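## Task

The cell is paused. Log: 04:00:04, earlier run 5741 threw away plate C51 but kept its lid in LP1. 04:06:56, lid of G51 (at N1) moved to LP2. 04:07:23, lid of G16 (at N2) moved to LP4. 04:07:50, lid of C15 (at N3) moved to LP3. 04:09:32, the dispenser failed and the run stopped. 04:09:47, auto-recover put the LP3 lid on N3. 04:10:12, it put the LP2 lid on N1. 04:10:43, a watchdog halted auto-recover. Lids carry no labels, so ownership comes only from this log. Seat every plate's own lid fully on it, then press CONTINUE. Plates, and the leftover lid from the earlier run, must finish where they began. If two or more nested plates lack a lid, press CALL instead and leave every plate and lid as it began. Pressing RETRY, CONTINUE or SKIP while holding labware, or while any nest plate is not seated or any lid there is not resting on its plate, fails the job. Anything held in place only by the robot at the end does not count. Release and move away at the end; resting on the panel housing, the CALL key or the needed key still counts as away.

## Robot and tools

Robot: one six-joint arm with a two-finger gripper, on a table holding labelled nests (N1, N2, N3) and lid parks (LP1 to LP4) in no fixed order, plus an operator panel toward +x. Panel keys left to right as you face it: RETRY (white), CONTINUE (green), SKIP (yellow), CALL (blue). The first three are go keys; the job ends the moment one goes down. A key is pressed by pushing until it catches. After CALL the job ends when the robot stops.

Reading the logs: in scene 1 the lids of N3 and N1 were already returned correctly, so only G16 at N2 is bare and its lid is in LP2. In scene 2 the lids of N3 and N1 are again correct, and N2 (G16) is bare with its lid in LP4. LP1 holds the earlier run's C51 lid and must not move. With one bare plate, the expected move is: lift the lid from the right park, set it fully on the N2 plate, release, back off, press CONTINUE. CALL only applies if two or more plates lack lids.

Frame: scene frame, origin on the table top under the arm base, +z up, +x toward the panel, +y to the left looking along +x. The base may be tilted. Results report end_effector_position (metres) and end_effector_quat_wxyz; the printed position can be off, more so at long reach. The gripper's fingers point along its +z; they close along its y. The reported point lies between the pads when closed; fingertips extend about 33 mm past it closed, 9 mm fully open, and move about 24 mm further out while closing, so leave room above surfaces.

Tool execute_actions, argument actions: a list holding one item or nothing. Empty list: just returns the state. An item with rows (1 to 15 rows) and optional steps (1 to 15, default 15) runs that many control steps of 1/30 s; each row covers one step and the last row repeats to fill. An item with only steps (up to 300) waits that many steps counted from the previous result, reply time included. Optional pictures (true/false) controls whether camera images return.

Each row is one flat list of 9 numbers for the single arm: J1 waist, J2 shoulder, J3 elbow, J4 forearm roll, J5 wrist pitch, J6 wrist roll, then gripper position, force_limit, speed. The six joint values are absolute target angles in radians (same as Joint positions prints), not offsets. Stated ranges: waist -3.491 to 3.491, shoulder -3.140 to 3.140, elbow -1.187 to 4.328, forearm roll -3.316 to 3.316, wrist pitch -3.140 to 3.140, wrist roll -3.927 to 3.927; true ends may differ by 0.010. Targets beyond an end by more than 0.010 and further out than the current angle get the call refused; otherwise overshoot is clipped and may report "joint sent to its limit". The last three are absolute scaled settings in [-1, 1]: position +1 fully open (140 mm), pads meet near -0.8, -1 closes until blocked; force_limit about 14 N at -1, 60 N at 0, 107 N at +1; speed about 30, 140, 250 mm/s at -1, 0, +1.

Motion limits: max joint rates 2.62 (waist, shoulder), 3.14 (elbow), 3.93 rad/s (wrist joints), 0.5 s to reach speed, joints arrive together. Targets stay within a lead of the measured angle (0.805, 0.966, 1.21 rad), and are scaled back if they would shift the gripper more than 70 mm in one step. The arm keeps heading for the last row while you think, until it stalls.

Result lines: Joint positions and Joint velocities in column order; object_status 0 moving, 1 blocked while opening, 2 blocked while closing (a grip), 3 reached target or pads met; position_measured in counts (3 open, 230 closed). To regrip harder, raise force_limit and nudge position (e.g. -1 to -0.98). "joint command not followed" means the clearance check altered targets; HELD marks steps not sent. Flange force is the outside force on the gripper, noisy, including held weight. MOTOR HOT warns of heating.

Tool zoom_image: camera (cam_head_left, cam_head_right, cam_high, cam_low, cam_wrist, each 672x504) and region [x0, y0, x1, y1] in pixels from the top-left, at most 504 by 504. Use it to read deck labels.



Avoid: knocking anything off the table, dropping or slamming labware, hard pushes. Contact torque at a joint's load limit (145 N m for the first three, 36.4 for the wrist joints, held weight included) or 150 N on the arm causes a 10 s stop. Never press a go key while holding something or before the lid sits fully down.

Each tool is called as name(argument=value, ...) on one line, values as JSON.

## Session

execute_actions(actions=[])

Scene clock: 0.00 s of 6600.00 s.
end_effector_position=(+0.6796, +0.2323, +0.1867) position_measured=3 object_status=3 end_effector_quat_wxyz=(+0.657, +0.721, +0.043, +0.218)
Joint positions: [ 0.722  1.399  0.574  1.286 -1.955  0.258]
Joint velocities: [ 0.    -0.001  0.     0.     0.001 -0.   ]
Flange force (N, the push that the arm receives, along the gripper's own x y z axes): no reading

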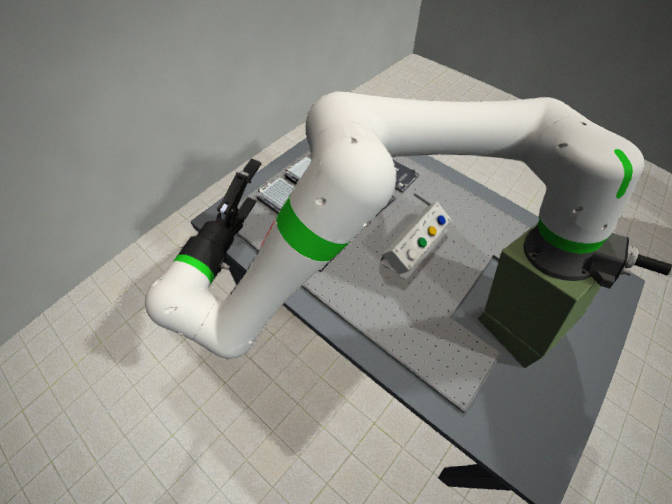

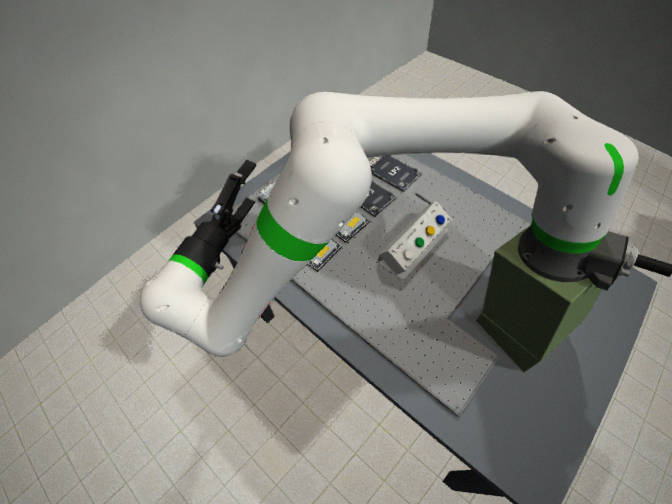

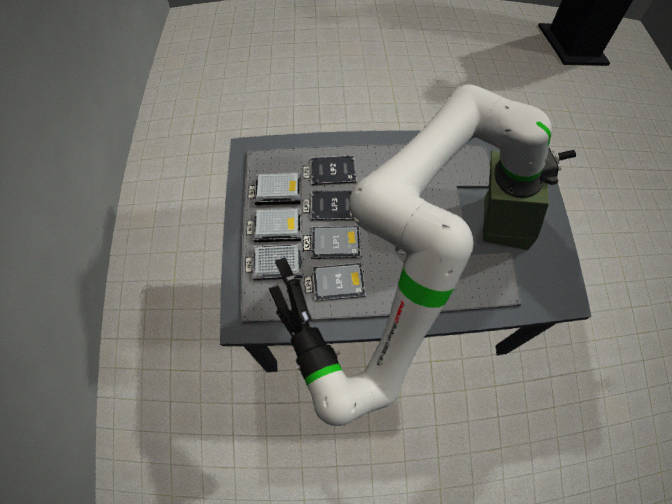

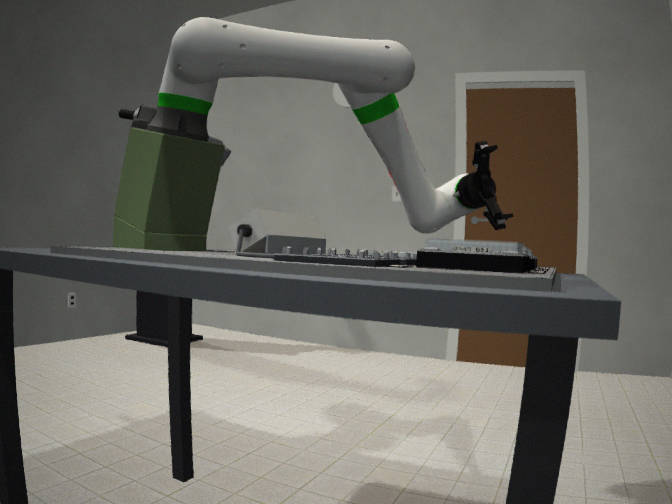

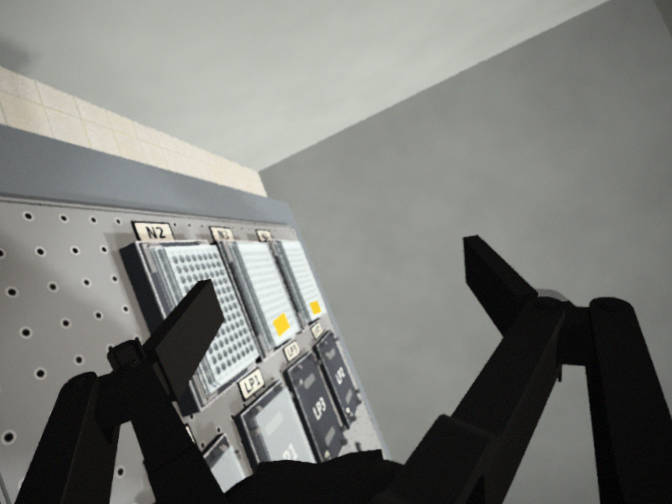

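zoom_image(camera="cam_high", region=[235, 145, 385, 315])

zoom_image(camera="cam_wrist", region=[110, 210, 380, 480])

zoom_image(camera="cam_low", region=[400, 215, 570, 295])

Region (235, 145, 385, 315) of cam_high's 672x504 image, scaled by 2.965, with more detail than that image has; it fills the left 445 columns of this view, and the rest is white.

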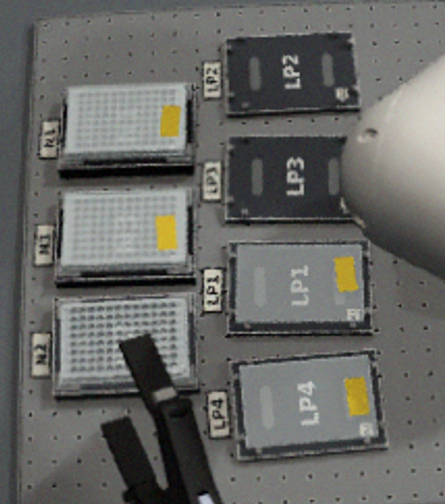

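Region (110, 210, 380, 480) of cam_wrist's 672x504 image, scaled by 1.867, with more detail than that image has.

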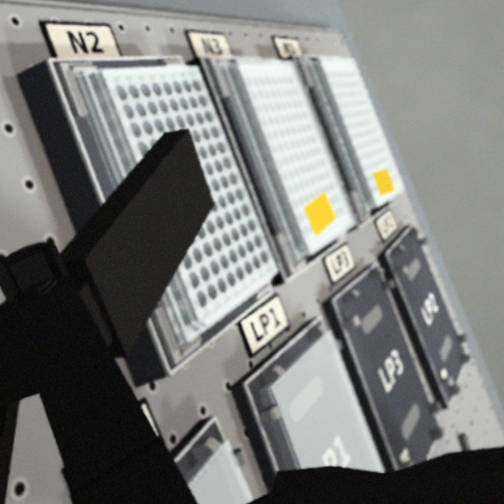

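Region (400, 215, 570, 295) of cam_low's 672x504 image, scaled by 2.965, with more detail than that image has; it fills the top 237 rows of this view, and the rest is white.

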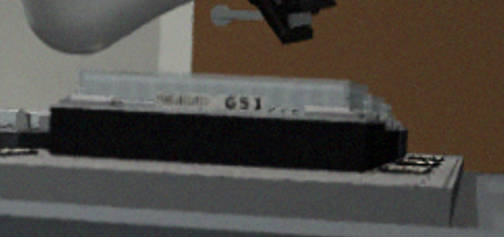

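zoom_image(camera="cam_wrist", region=[120, 230, 260, 420])

zoom_image(camera="cam_wrist", region=[205, 225, 335, 365])

Region (120, 230, 260, 420) of cam_wrist's 672x504 image, scaled by 2.653, with more detail than that image has; it fills the left 371 columns of this view, and the rest is white.

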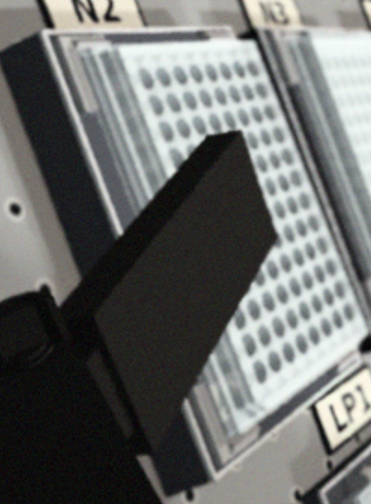

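Region (205, 225, 335, 365) of cam_wrist's 672x504 image, scaled by 3.600, with more detail than that image has; it fills the left 468 columns of this view, and the rest is white.

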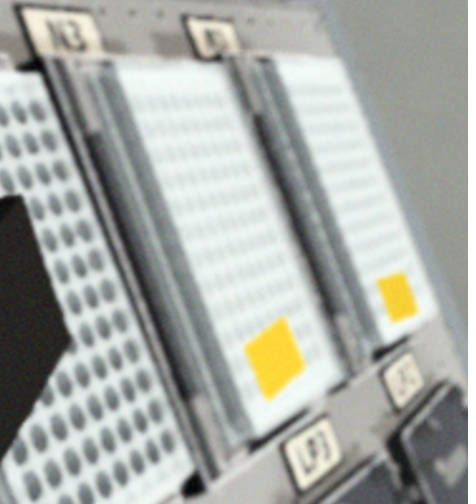

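execute_actions(actions=[{"rows": [[0.64, 0.75, -0.02, 1.15, -1.80, -0.30, 0.39, -0.5, -0.3]], "steps": 13}], pictures=false)

execute_actions(actions=[{"rows": [[0.5612, 0.3776, -0.3547, 0.2944, -0.7121, -2.36, 0.39, -0.5, -0.3]], "steps": 10}], pictures=false)

Scene clock: 101.07 s of 6600.00 s.
end_effector_position=(+0.6902, +0.1675, +0.2726) position_measured=68 object_status=0 end_effector_quat_wxyz=(+0.599, +0.751, -0.074, +0.268)
Joint positions: [ 0.683  1.09   0.292  1.221 -1.882 -0.007]
Joint velocities: [-0.129 -1.021 -0.937 -0.213  0.244 -0.876]
Flange force (N, the push that the arm receives, along the gripper's own x y z axes): [-2.2 3.4 -0.8]
Steps of this call (steps 1 to 90: nothing new was sent; then 97.63 s passed at rest; steps 91 to 103: all 13 steps of this action). Readings (joint positions | what the end effector reports):
91: [0.722 1.399 0.574 1.286 -1.955 0.258] | position_measured=3 object_status=0
92: [0.721 1.397 0.572 1.286 -1.955 0.256] | position_measured=5 object_status=0
94: [0.719 1.376 0.553 1.281 -1.950 0.238] | position_measured=16 object_status=0
98: [0.705 1.266 0.452 1.258 -1.923 0.143] | position_measured=39 object_status=0
103: the state above

Scene clock: 101.40 s of 6600.00 s.
end_effector_position=(+0.6537, +0.1082, +0.2194) position_measured=80 object_status=3 end_effector_quat_wxyz=(+0.423, +0.815, -0.297, +0.262)
Joint positions: [ 0.642  0.838  0.062  0.973 -1.572 -0.442]
Joint velocities: [-0.117 -0.665 -0.604 -0.98   1.24  -1.591]
Flange force (N, the push that the arm receives, along the gripper's own x y z axes): [-2.1 7.1 2.7]
Steps of this call (steps 1 to 10: all 10 steps of this action). Readings (joint positions | what the end effector reports):
1: [0.678 1.056 0.260 1.214 -1.873 -0.037] | position_measured=74 object_status=0
2: [0.674 1.023 0.230 1.206 -1.863 -0.070] | position_measured=79 object_status=0
4: [0.666 0.972 0.184 1.171 -1.821 -0.152] | position_measured=80 object_status=0
8: [0.650 0.883 0.103 1.040 -1.656 -0.338] | position_measured=80 object_status=3
10: the state above

execute_actions(actions=[{"rows": [[0.5612, 0.3776, -0.3547, 0.2944, -0.7121, -2.36, 0.39, -0.5, -0.3]], "steps": 3}])

Scene clock: 105.53 s of 6600.00 s.
end_effector_position=(+0.5241, +0.2003, +0.1203) position_measured=80 object_status=3 end_effector_quat_wxyz=(+0.000, -0.051, +0.999, +0.001)
Joint positions: [ 0.561  0.378 -0.355  0.294 -0.712 -2.36 ]
Joint velocities: [-0.    -0.002  0.     0.    -0.001  0.   ]
Flange force (N, the push that the arm receives, along the gripper's own x y z axes): [1.4 -0.8 -0.1]
Steps of this call (steps 1 to 45: the robot went on to your last target; steps 46 to 110: nothing new was sent; then 0.37 s passed at rest; steps 111 to 113: all 3 steps of this action). Readings (joint positions | what the end effector reports):
111: [0.561 0.378 -0.355 0.294 -0.712 -2.360] | position_measured=80 object_status=3
112: [0.561 0.378 -0.355 0.294 -0.712 -2.360] | position_measured=80 object_status=3
113: the state above

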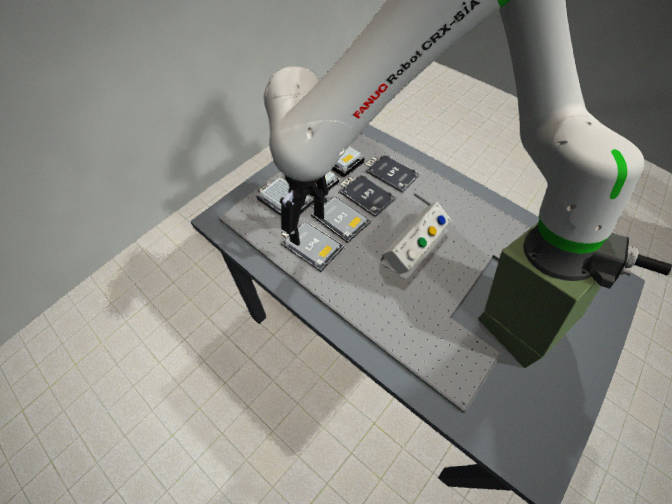

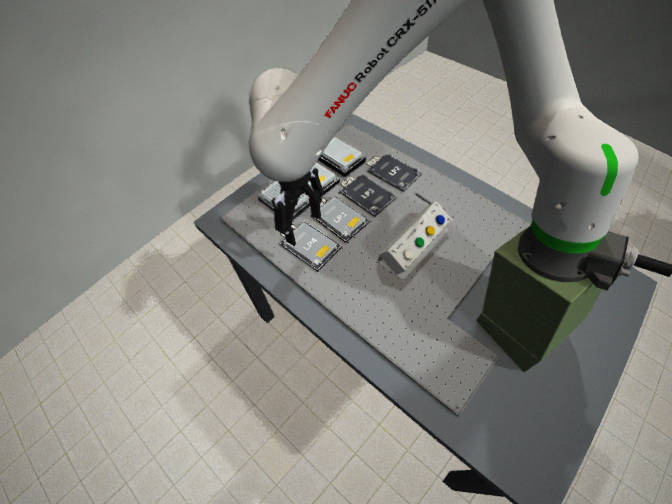

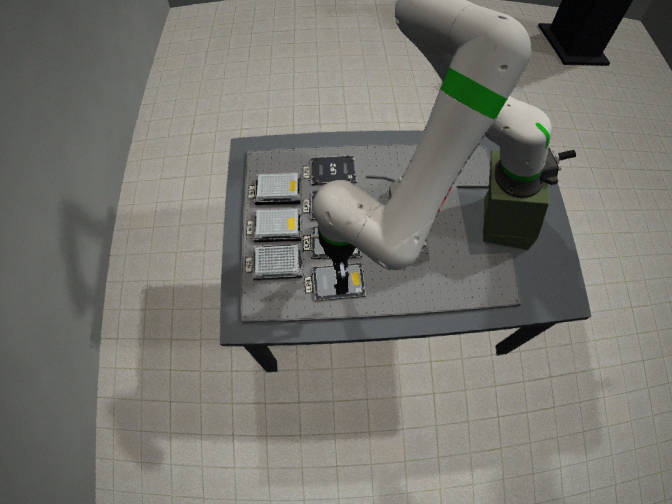

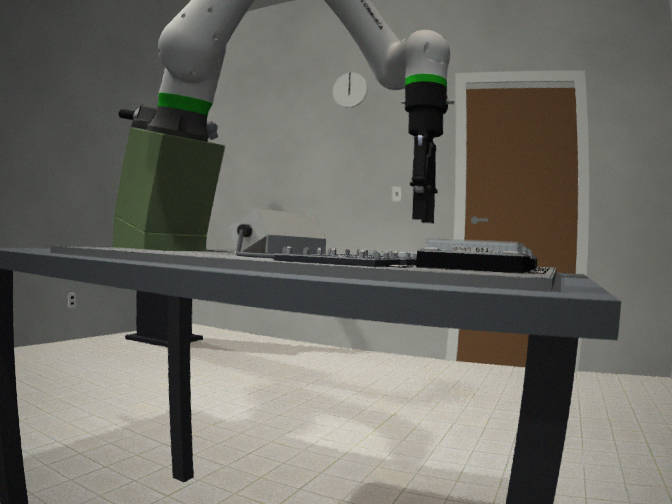

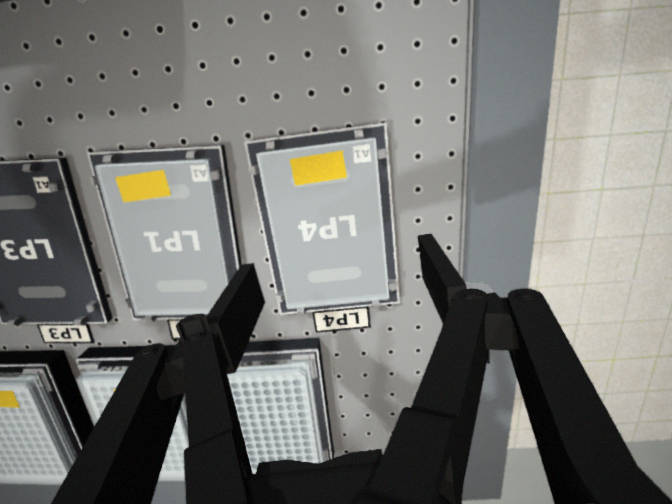

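zoom_image(camera="cam_wrist", region=[235, 110, 445, 330])

zoom_image(camera="cam_wrist", region=[240, 115, 400, 195])

zoom_image(camera="cam_wrist", region=[255, 250, 415, 330])

Region (235, 110, 445, 330) of cam_wrist's 672x504 image, scaled by 2.291, with more detail than that image has; it fills the left 481 columns of this view, and the rest is white.

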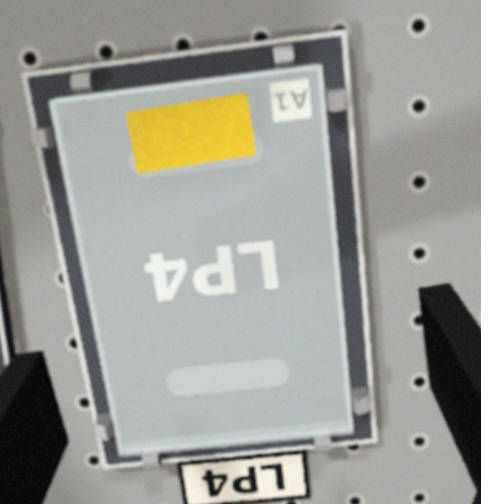

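Region (240, 115, 400, 195) of cam_wrist's 672x504 image, scaled by 3.150, with more detail than that image has.

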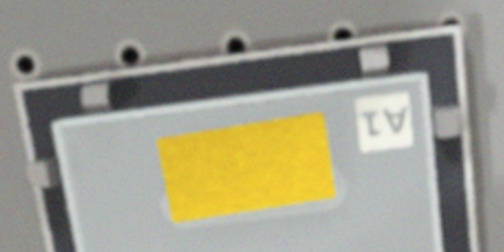

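Region (255, 250, 415, 330) of cam_wrist's 672x504 image, scaled by 3.150, with more detail than that image has.

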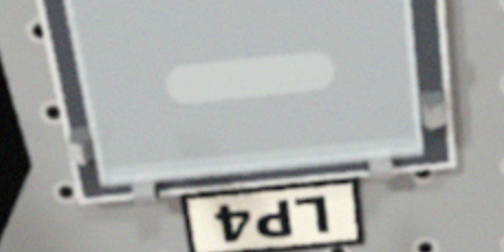

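execute_actions(actions=[{"rows": [[0.5198, 0.4783, -0.3718, 0.3358, -0.5911, -2.4400, 0.39, -0.5, -0.6]], "steps": 15}])

zoom_image(camera="cam_wrist", region=[225, 120, 455, 380])

zoom_image(camera="cam_low", region=[340, 200, 480, 280])

Scene clock: 178.80 s of 6600.00 s.
end_effector_position=(+0.5259, +0.1904, +0.0653) position_measured=80 object_status=3 end_effector_quat_wxyz=(+0.000, -0.018, +1.000, +0.001)
Joint positions: [ 0.52   0.478 -0.372  0.336 -0.591 -2.44 ]
Joint velocities: [-0.     0.001 -0.     0.001  0.    -0.   ]
Flange force (N, the push that the arm receives, along the gripper's own x y z axes): [4.4 2.5 1.6]
Steps of this call (steps 1 to 15: the robot went on to your last target; steps 16 to 90: nothing new was sent; then 69.77 s passed at rest; steps 91 to 105: all 15 steps of this action). Readings (joint positions | what the end effector reports):
91: [0.561 0.378 -0.355 0.294 -0.712 -2.360] | position_measured=80 object_status=3
92: [0.560 0.380 -0.355 0.295 -0.709 -2.362] | position_measured=80 object_status=3
94: [0.552 0.400 -0.359 0.303 -0.684 -2.378] | position_measured=80 object_status=3
98: [0.523 0.471 -0.371 0.332 -0.600 -2.434] | position_measured=80 object_status=3
105: the state above

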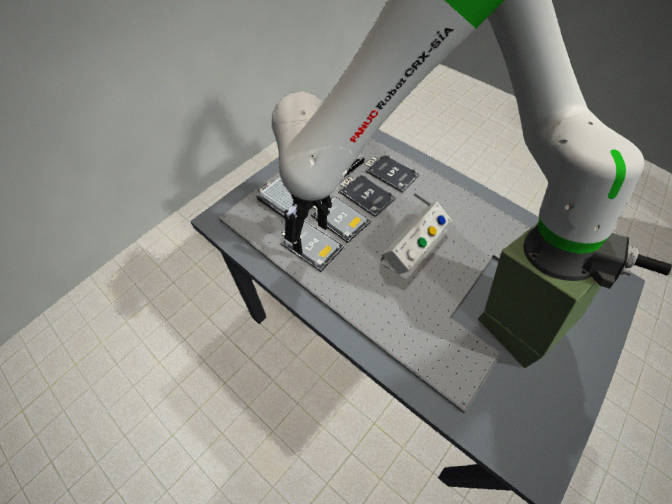

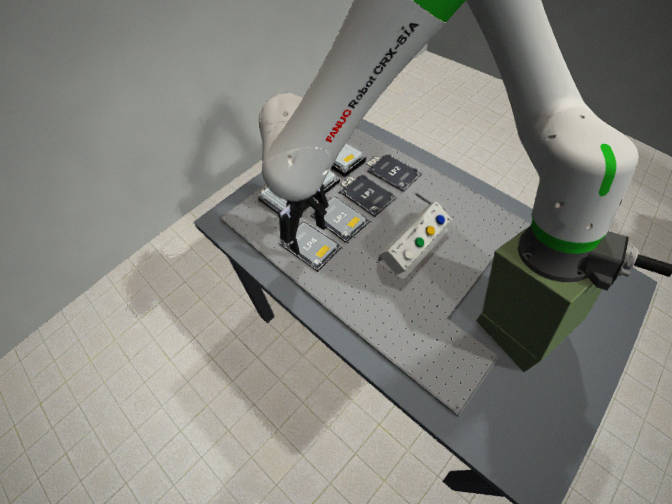

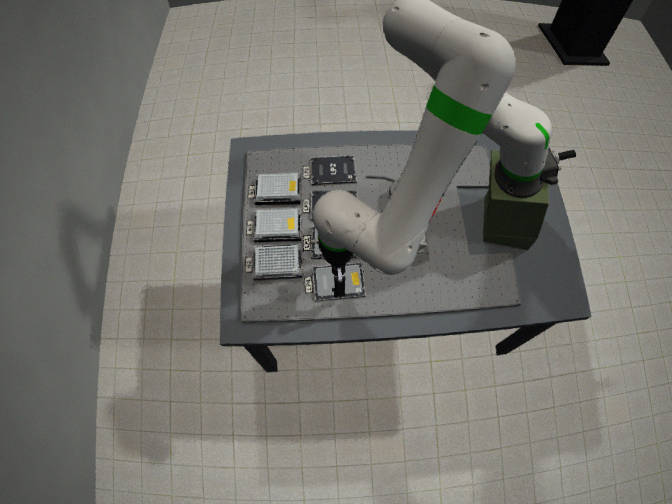

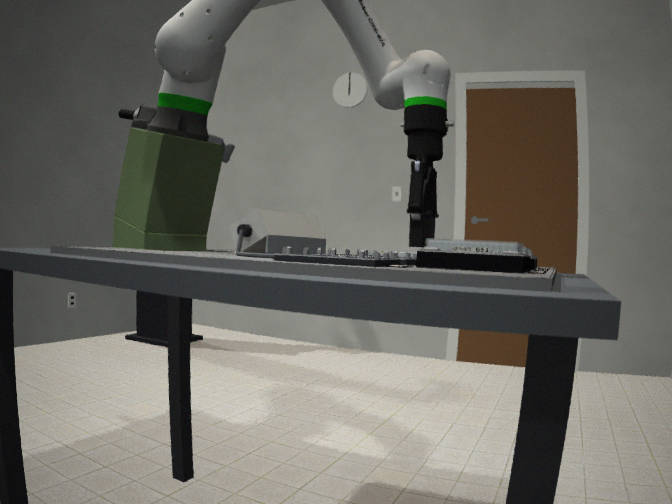

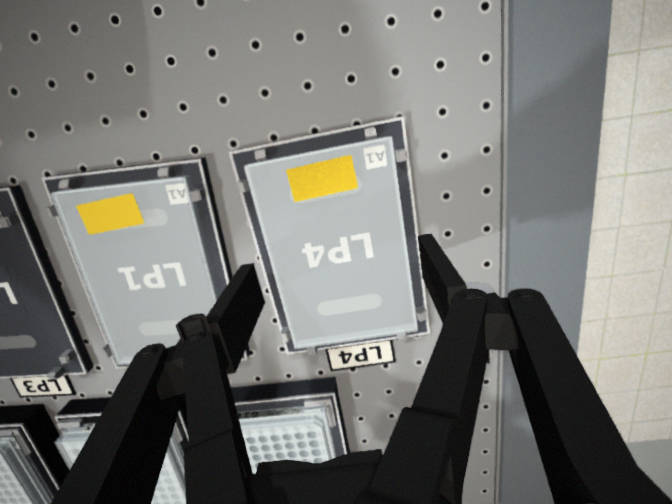

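Region (225, 120, 455, 380) of cam_wrist's 672x504 image, scaled by 1.938, with more detail than that image has; it fills the left 446 columns of this view, and the rest is white.

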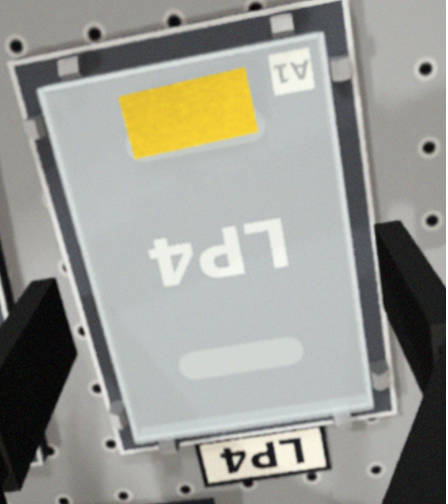

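Region (340, 200, 480, 280) of cam_low's 672x504 image, scaled by 3.600, with more detail than that image has; it fills the top 288 rows of this view, and the rest is white.

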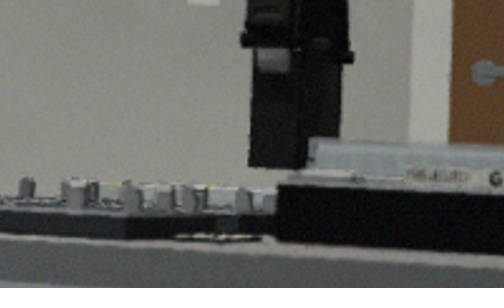

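execute_actions(actions=[{"rows": [[0.5234, 0.4738, -0.3829, 0.3399, -0.5857, -2.4470, 0.39, -0.5, -0.6],[0.5234, 0.4738, -0.3829, 0.3399, -0.5857, -2.4470, 0.39, -0.5, -0.6],[0.5172, 0.5019, -0.3838, 0.3533, -0.5570, -2.4576, 0.39, -0.5, -0.6]], "steps": 12}], pictures=false)

execute_actions(actions=[{"rows": [[0.5172, 0.5019, -0.3838, 0.3533, -0.5570, -2.4576, -1, -0.5, -0.6]], "steps": 15}])

zoom_image(camera="cam_wrist", region=[225, 120, 455, 380])

Scene clock: 226.13 s of 6600.00 s.
end_effector_position=(+0.5221, +0.1904, +0.0515) position_measured=80 object_status=3 end_effector_quat_wxyz=(-0.000, -0.019, +1.000, +0.001)
Joint positions: [ 0.517  0.502 -0.384  0.353 -0.557 -2.458]
Joint velocities: [-0.     0.001  0.001  0.     0.001  0.001]
Flange force (N, the push that the arm receives, along the gripper's own x y z axes): [0.2 2.4 0.3]
Steps of this call (steps 1 to 15: the robot went on to your last target; steps 16 to 90: nothing new was sent; then 43.93 s passed at rest; steps 91 to 102: all 12 steps of this action). Readings (joint positions | what the end effector reports):
91: [0.520 0.478 -0.372 0.336 -0.591 -2.440] | position_measured=80 object_status=3
92: [0.520 0.477 -0.374 0.337 -0.590 -2.442] | position_measured=80 object_status=3
94: [0.523 0.476 -0.383 0.342 -0.582 -2.449] | position_measured=80 object_status=3
98: [0.517 0.502 -0.384 0.353 -0.557 -2.457] | position_measured=80 object_status=3
102: the state above

Scene clock: 226.63 s of 6600.00 s.
end_effector_position=(+0.5222, +0.1904, +0.0515) position_measured=103 object_status=2 end_effector_quat_wxyz=(+0.000, -0.019, +1.000, +0.001)
Joint positions: [ 0.517  0.502 -0.384  0.353 -0.557 -2.458]
Joint velocities: [ 0.     0.    -0.    -0.     0.001  0.001]
Flange force (N, the push that the arm receives, along the gripper's own x y z axes): [10.3 -1.0 -27.1]
Steps of this call (steps 1 to 15: all 15 steps of this action). Readings (joint positions | what the end effector reports):
1: [0.517 0.502 -0.384 0.353 -0.557 -2.458] | position_measured=80 object_status=0
2: [0.517 0.502 -0.384 0.353 -0.557 -2.458] | position_measured=81 object_status=0
4: [0.517 0.502 -0.384 0.353 -0.557 -2.458] | position_measured=89 object_status=0
8: [0.517 0.502 -0.384 0.353 -0.557 -2.458] | position_measured=103 object_status=0
15: the state above

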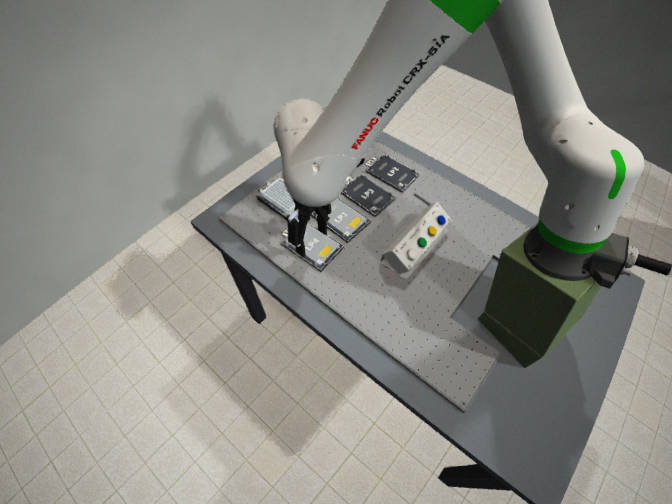

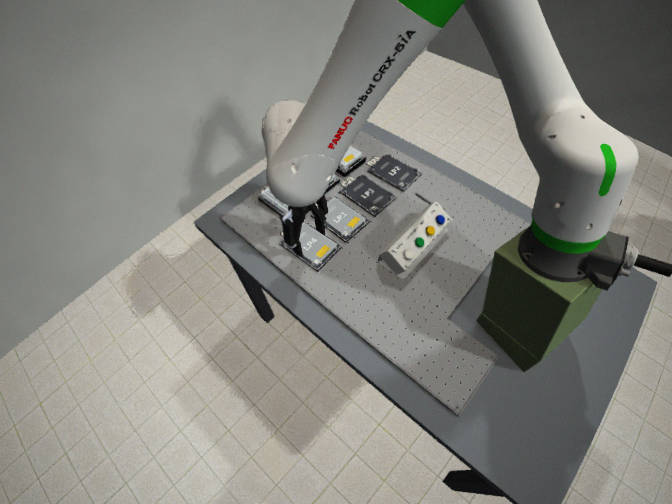

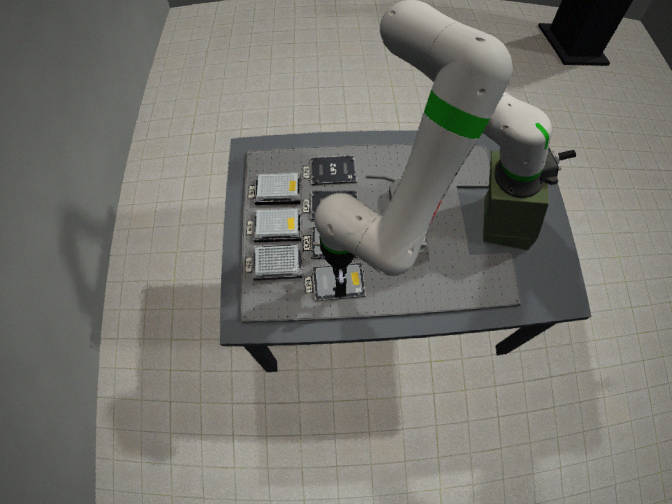

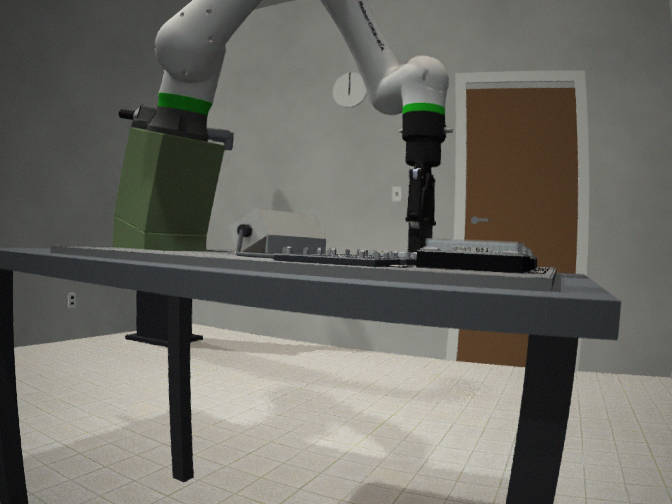

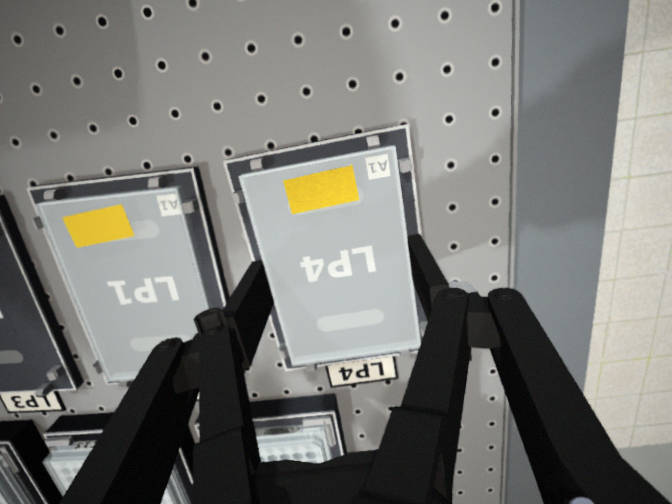

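Region (225, 120, 455, 380) of cam_wrist's 672x504 image, scaled by 1.938, with more detail than that image has; it fills the left 446 columns of this view, and the rest is white.

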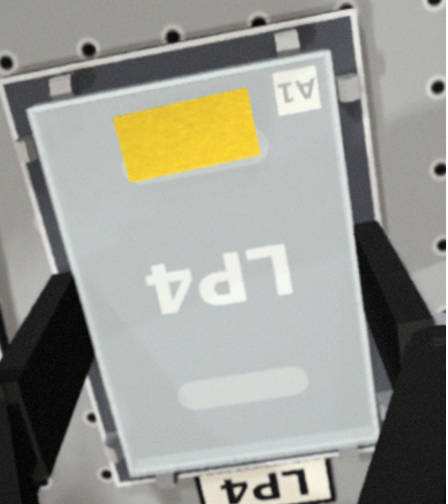

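execute_actions(actions=[{"rows": [[0.5181, 0.4978, -0.3837, 0.3514, -0.5612, -2.4561, -1, -0.5, -0.6],[0.5181, 0.4978, -0.3837, 0.3514, -0.5612, -2.4561, -1, -0.5, -0.6],[0.5194, 0.4917, -0.3835, 0.3484, -0.5674, -2.4538, -1, -0.5, -0.6],[0.5194, 0.4917, -0.3835, 0.3484, -0.5674, -2.4538, -1, -0.5, -0.6],[0.5278, 0.4534, -0.3823, 0.3302, -0.6065, -2.4394, -1, -0.5, -0.6]], "steps": 14}])

zoom_image(camera="cam_wrist", region=[225, 120, 455, 380])

zoom_image(camera="cam_low", region=[340, 200, 480, 280])

zoom_image(camera="cam_wrist", region=[220, 370, 380, 470])

Scene clock: 242.33 s of 6600.00 s.
end_effector_position=(+0.5222, +0.1902, +0.0751) position_measured=103 object_status=2 end_effector_quat_wxyz=(+0.000, -0.018, +1.000, +0.001)
Joint positions: [ 0.528  0.453 -0.382  0.33  -0.606 -2.439]
Joint velocities: [ 0.    -0.001 -0.    -0.001  0.001 -0.   ]
Flange force (N, the push that the arm receives, along the gripper's own x y z axes): [4.2 1.2 0.4]
Steps of this call (steps 1 to 15: the robot went on to your last target; steps 16 to 90: nothing new was sent; then 12.23 s passed at rest; steps 91 to 104: all 14 steps of this action). Readings (joint positions | what the end effector reports):
91: [0.517 0.502 -0.384 0.353 -0.557 -2.458] | position_measured=103 object_status=2
92: [0.517 0.501 -0.384 0.353 -0.558 -2.458] | position_measured=103 object_status=2
94: [0.518 0.496 -0.384 0.351 -0.563 -2.456] | position_measured=103 object_status=2
98: [0.525 0.467 -0.383 0.337 -0.592 -2.445] | position_measured=103 object_status=2
104: the state above

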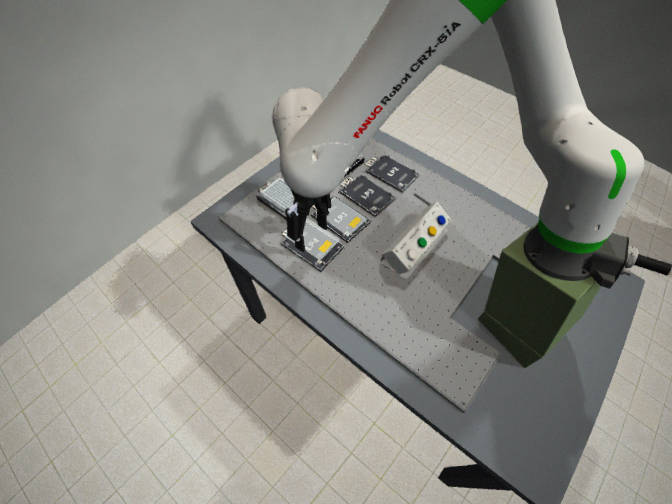

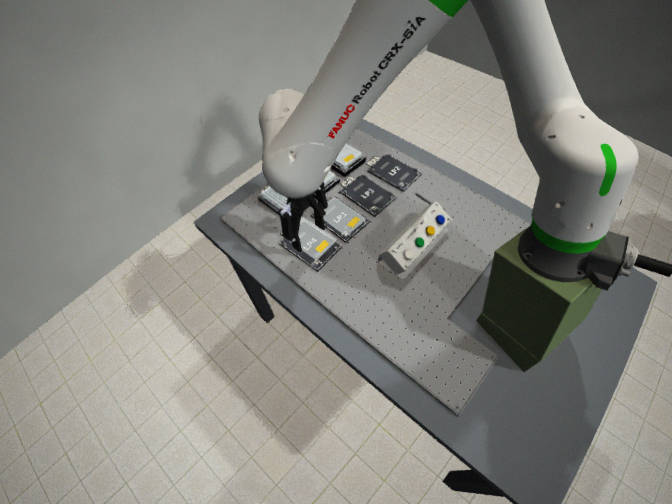

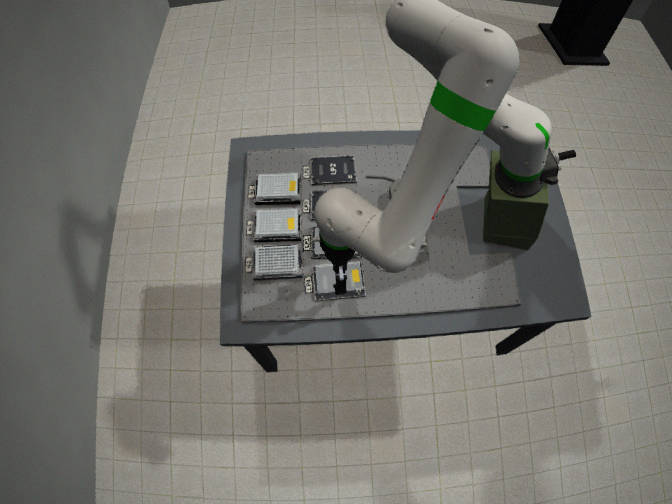

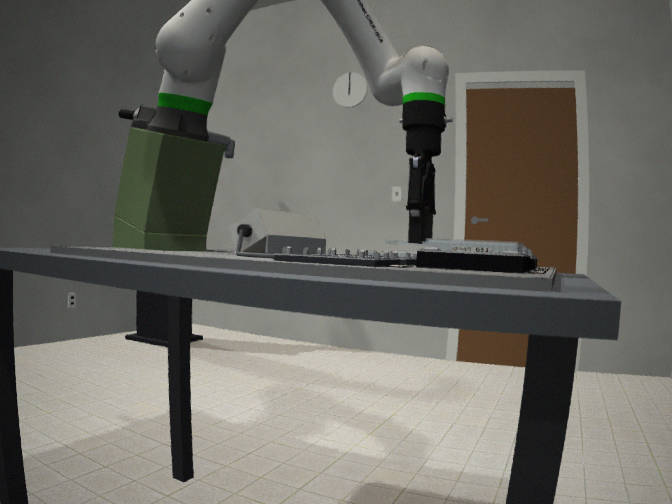

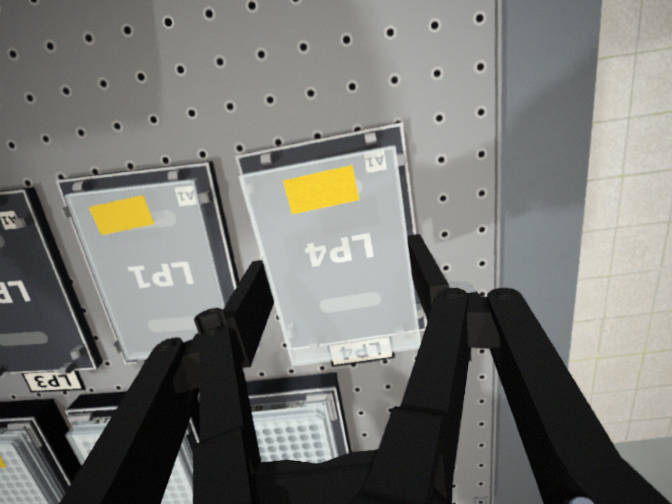

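Region (225, 120, 455, 380) of cam_wrist's 672x504 image, scaled by 1.938, with more detail than that image has; it fills the left 446 columns of this view, and the rest is white.

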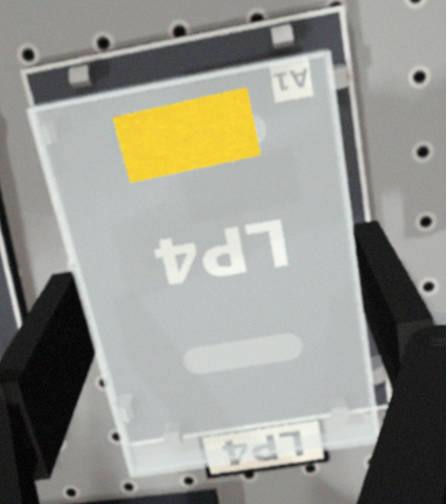

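Region (340, 200, 480, 280) of cam_low's 672x504 image, scaled by 3.600, with more detail than that image has; it fills the top 288 rows of this view, and the rest is white.

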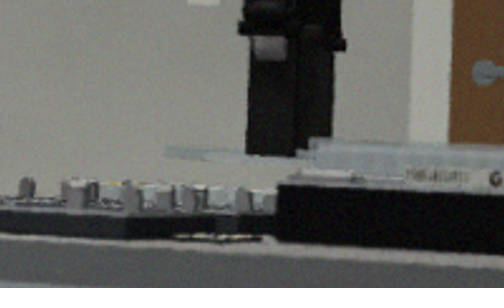

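Region (220, 370, 380, 470) of cam_wrist's 672x504 image, scaled by 3.150, with more detail than that image has; it fills the top 315 rows of this view, and the rest is white.

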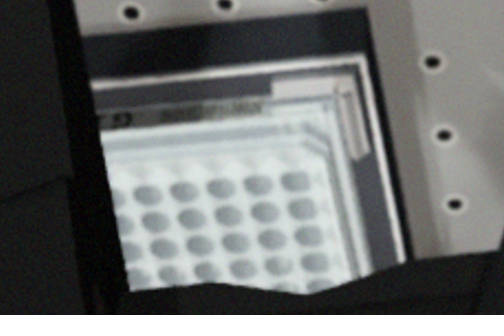

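execute_actions(actions=[{"rows": [[0.537, 0.4115, -0.3795, 0.312, -0.650, -2.425, -1, -0.5, -0.6],[0.537, 0.4115, -0.3795, 0.312, -0.650, -2.425, -1, -0.5, -0.6],[0.537, 0.4115, -0.3795, 0.312, -0.650, -2.425, -1, -0.5, -0.6],[0.537, 0.4115, -0.3795, 0.312, -0.650, -2.425, -1, -0.5, -0.6],[0.537, 0.4115, -0.3795, 0.312, -0.650, -2.425, -1, -0.5, -0.6],[0.537, 0.4115, -0.3795, 0.312, -0.650, -2.425, -1, -0.5, -0.6],[0.537, 0.4115, -0.3795, 0.312, -0.650, -2.425, -1, -0.5, -0.6],[0.2842, 0.6825, 0.1834, 0.1854, -0.8858, -2.0950, -1, -0.5, -0.6]], "steps": 15}], pictures=false)

execute_actions(actions=[{"rows": [[0.2842, 0.6825, 0.1834, 0.1854, -0.8858, -2.0950, -1, -0.5, -0.6]], "steps": 15}], pictures=false)

execute_actions(actions=[{"rows": [[0.2842, 0.6825, 0.1834, 0.1854, -0.8858, -2.0950, -1, -0.5, -0.6]], "steps": 5}])

zoom_image(camera="cam_wrist", region=[220, 110, 440, 275])

zoom_image(camera="cam_wrist", region=[250, 250, 450, 400])

Scene clock: 313.73 s of 6600.00 s.
end_effector_position=(+0.5761, +0.1786, +0.0932) position_measured=103 object_status=2 end_effector_quat_wxyz=(+0.000, -0.009, +1.000, -0.002)
Joint positions: [ 0.465  0.488 -0.223  0.277 -0.715 -2.333]
Joint velocities: [-0.51   0.544  1.145 -0.252 -0.472  0.665]
Flange force (N, the push that the arm receives, along the gripper's own x y z axes): [7.1 5.0 4.4]
Steps of this call (steps 1 to 15: the robot went on to your last target; steps 16 to 90: nothing new was sent; then 67.90 s passed at rest; steps 91 to 105: all 15 steps of this action). Readings (joint positions | what the end effector reports):
91: [0.528 0.453 -0.382 0.330 -0.607 -2.439] | position_measured=103 object_status=2
92: [0.528 0.451 -0.382 0.329 -0.609 -2.439] | position_measured=103 object_status=2
94: [0.533 0.431 -0.381 0.320 -0.630 -2.432] | position_measured=103 object_status=2
98: [0.537 0.412 -0.379 0.312 -0.650 -2.425] | position_measured=103 object_status=2
105: the state above

Scene clock: 314.23 s of 6600.00 s.
end_effector_position=(+0.7030, +0.1222, +0.0850) position_measured=103 object_status=2 end_effector_quat_wxyz=(-0.000, +0.009, +1.000, +0.001)
Joint positions: [ 0.284  0.682  0.183  0.185 -0.886 -2.095]
Joint velocities: [-0.001 -0.     0.003 -0.001 -0.002  0.004]
Flange force (N, the push that the arm receives, along the gripper's own x y z axes): [7.4 2.5 0.5]
Steps of this call (steps 1 to 15: all 15 steps of this action). Readings (joint positions | what the end effector reports):
1: [0.448 0.506 -0.185 0.268 -0.731 -2.311] | position_measured=103 object_status=2
2: [0.432 0.524 -0.147 0.260 -0.747 -2.289] | position_measured=103 object_status=2
4: [0.398 0.561 -0.071 0.243 -0.779 -2.244] | position_measured=103 object_status=2
8: [0.330 0.633 0.081 0.209 -0.843 -2.155] | position_measured=103 object_status=2
15: the state above

Scene clock: 314.40 s of 6600.00 s.
end_effector_position=(+0.7031, +0.1220, +0.0850) position_measured=103 object_status=2 end_effector_quat_wxyz=(+0.000, +0.009, +1.000, +0.001)
Joint positions: [ 0.284  0.682  0.183  0.185 -0.886 -2.095]
Joint velocities: [-0.     0.001  0.    -0.001  0.001  0.001]
Flange force (N, the push that the arm receives, along the gripper's own x y z axes): [4.0 1.9 -0.2]
Steps of this call (steps 1 to 5: all 5 steps of this action). Readings (joint positions | what the end effector reports):
1: [0.284 0.682 0.183 0.185 -0.886 -2.095] | position_measured=103 object_status=2
2: [0.284 0.682 0.183 0.185 -0.886 -2.095] | position_measured=103 object_status=2
4: [0.284 0.682 0.183 0.185 -0.886 -2.095] | position_measured=103 object_status=2
5: the state above

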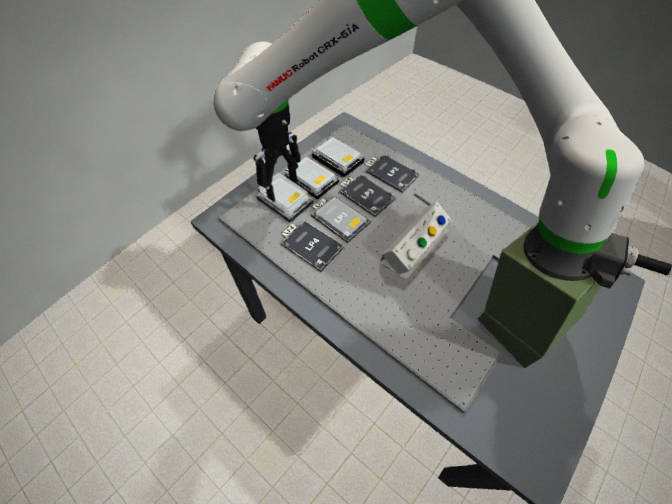

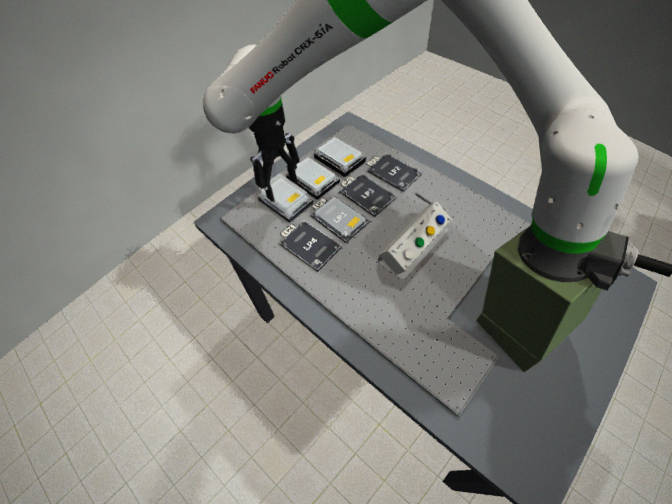

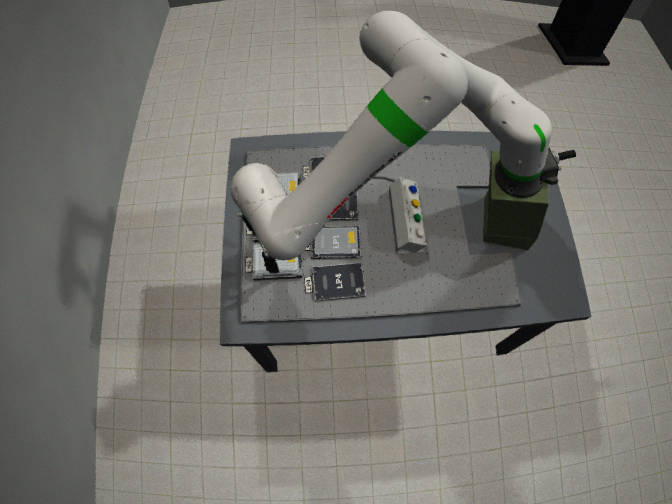

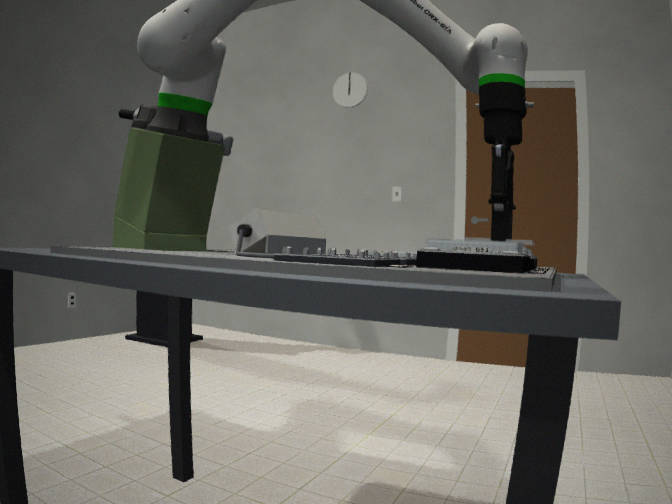

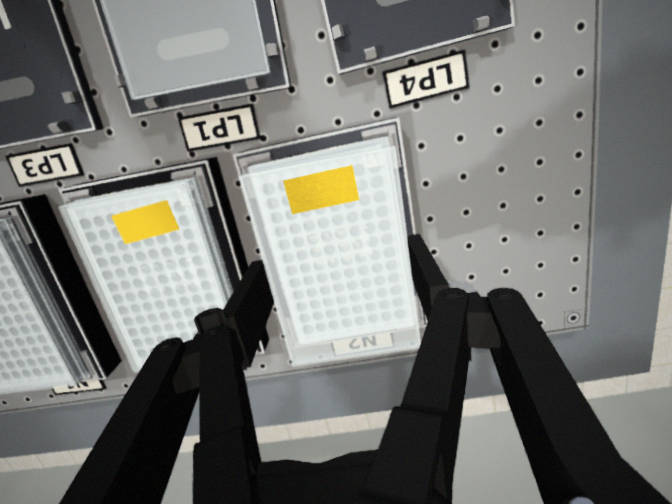

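Region (220, 110, 440, 275) of cam_wrist's 672x504 image, scaled by 2.291, with more detail than that image has; it fills the top 378 rows of this view, and the rest is white.

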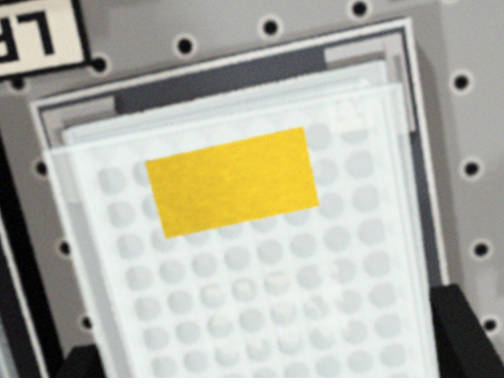

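Region (250, 250, 450, 400) of cam_wrist's 672x504 image, scaled by 2.520, with more detail than that image has; it fills the top 378 rows of this view, and the rest is white.

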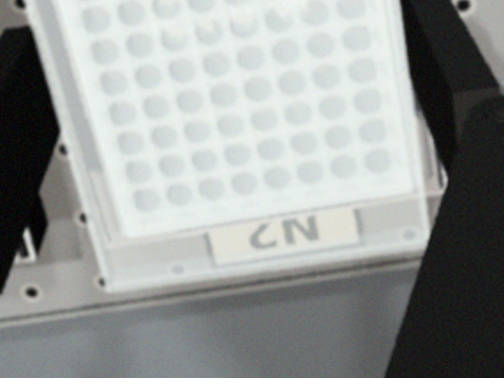

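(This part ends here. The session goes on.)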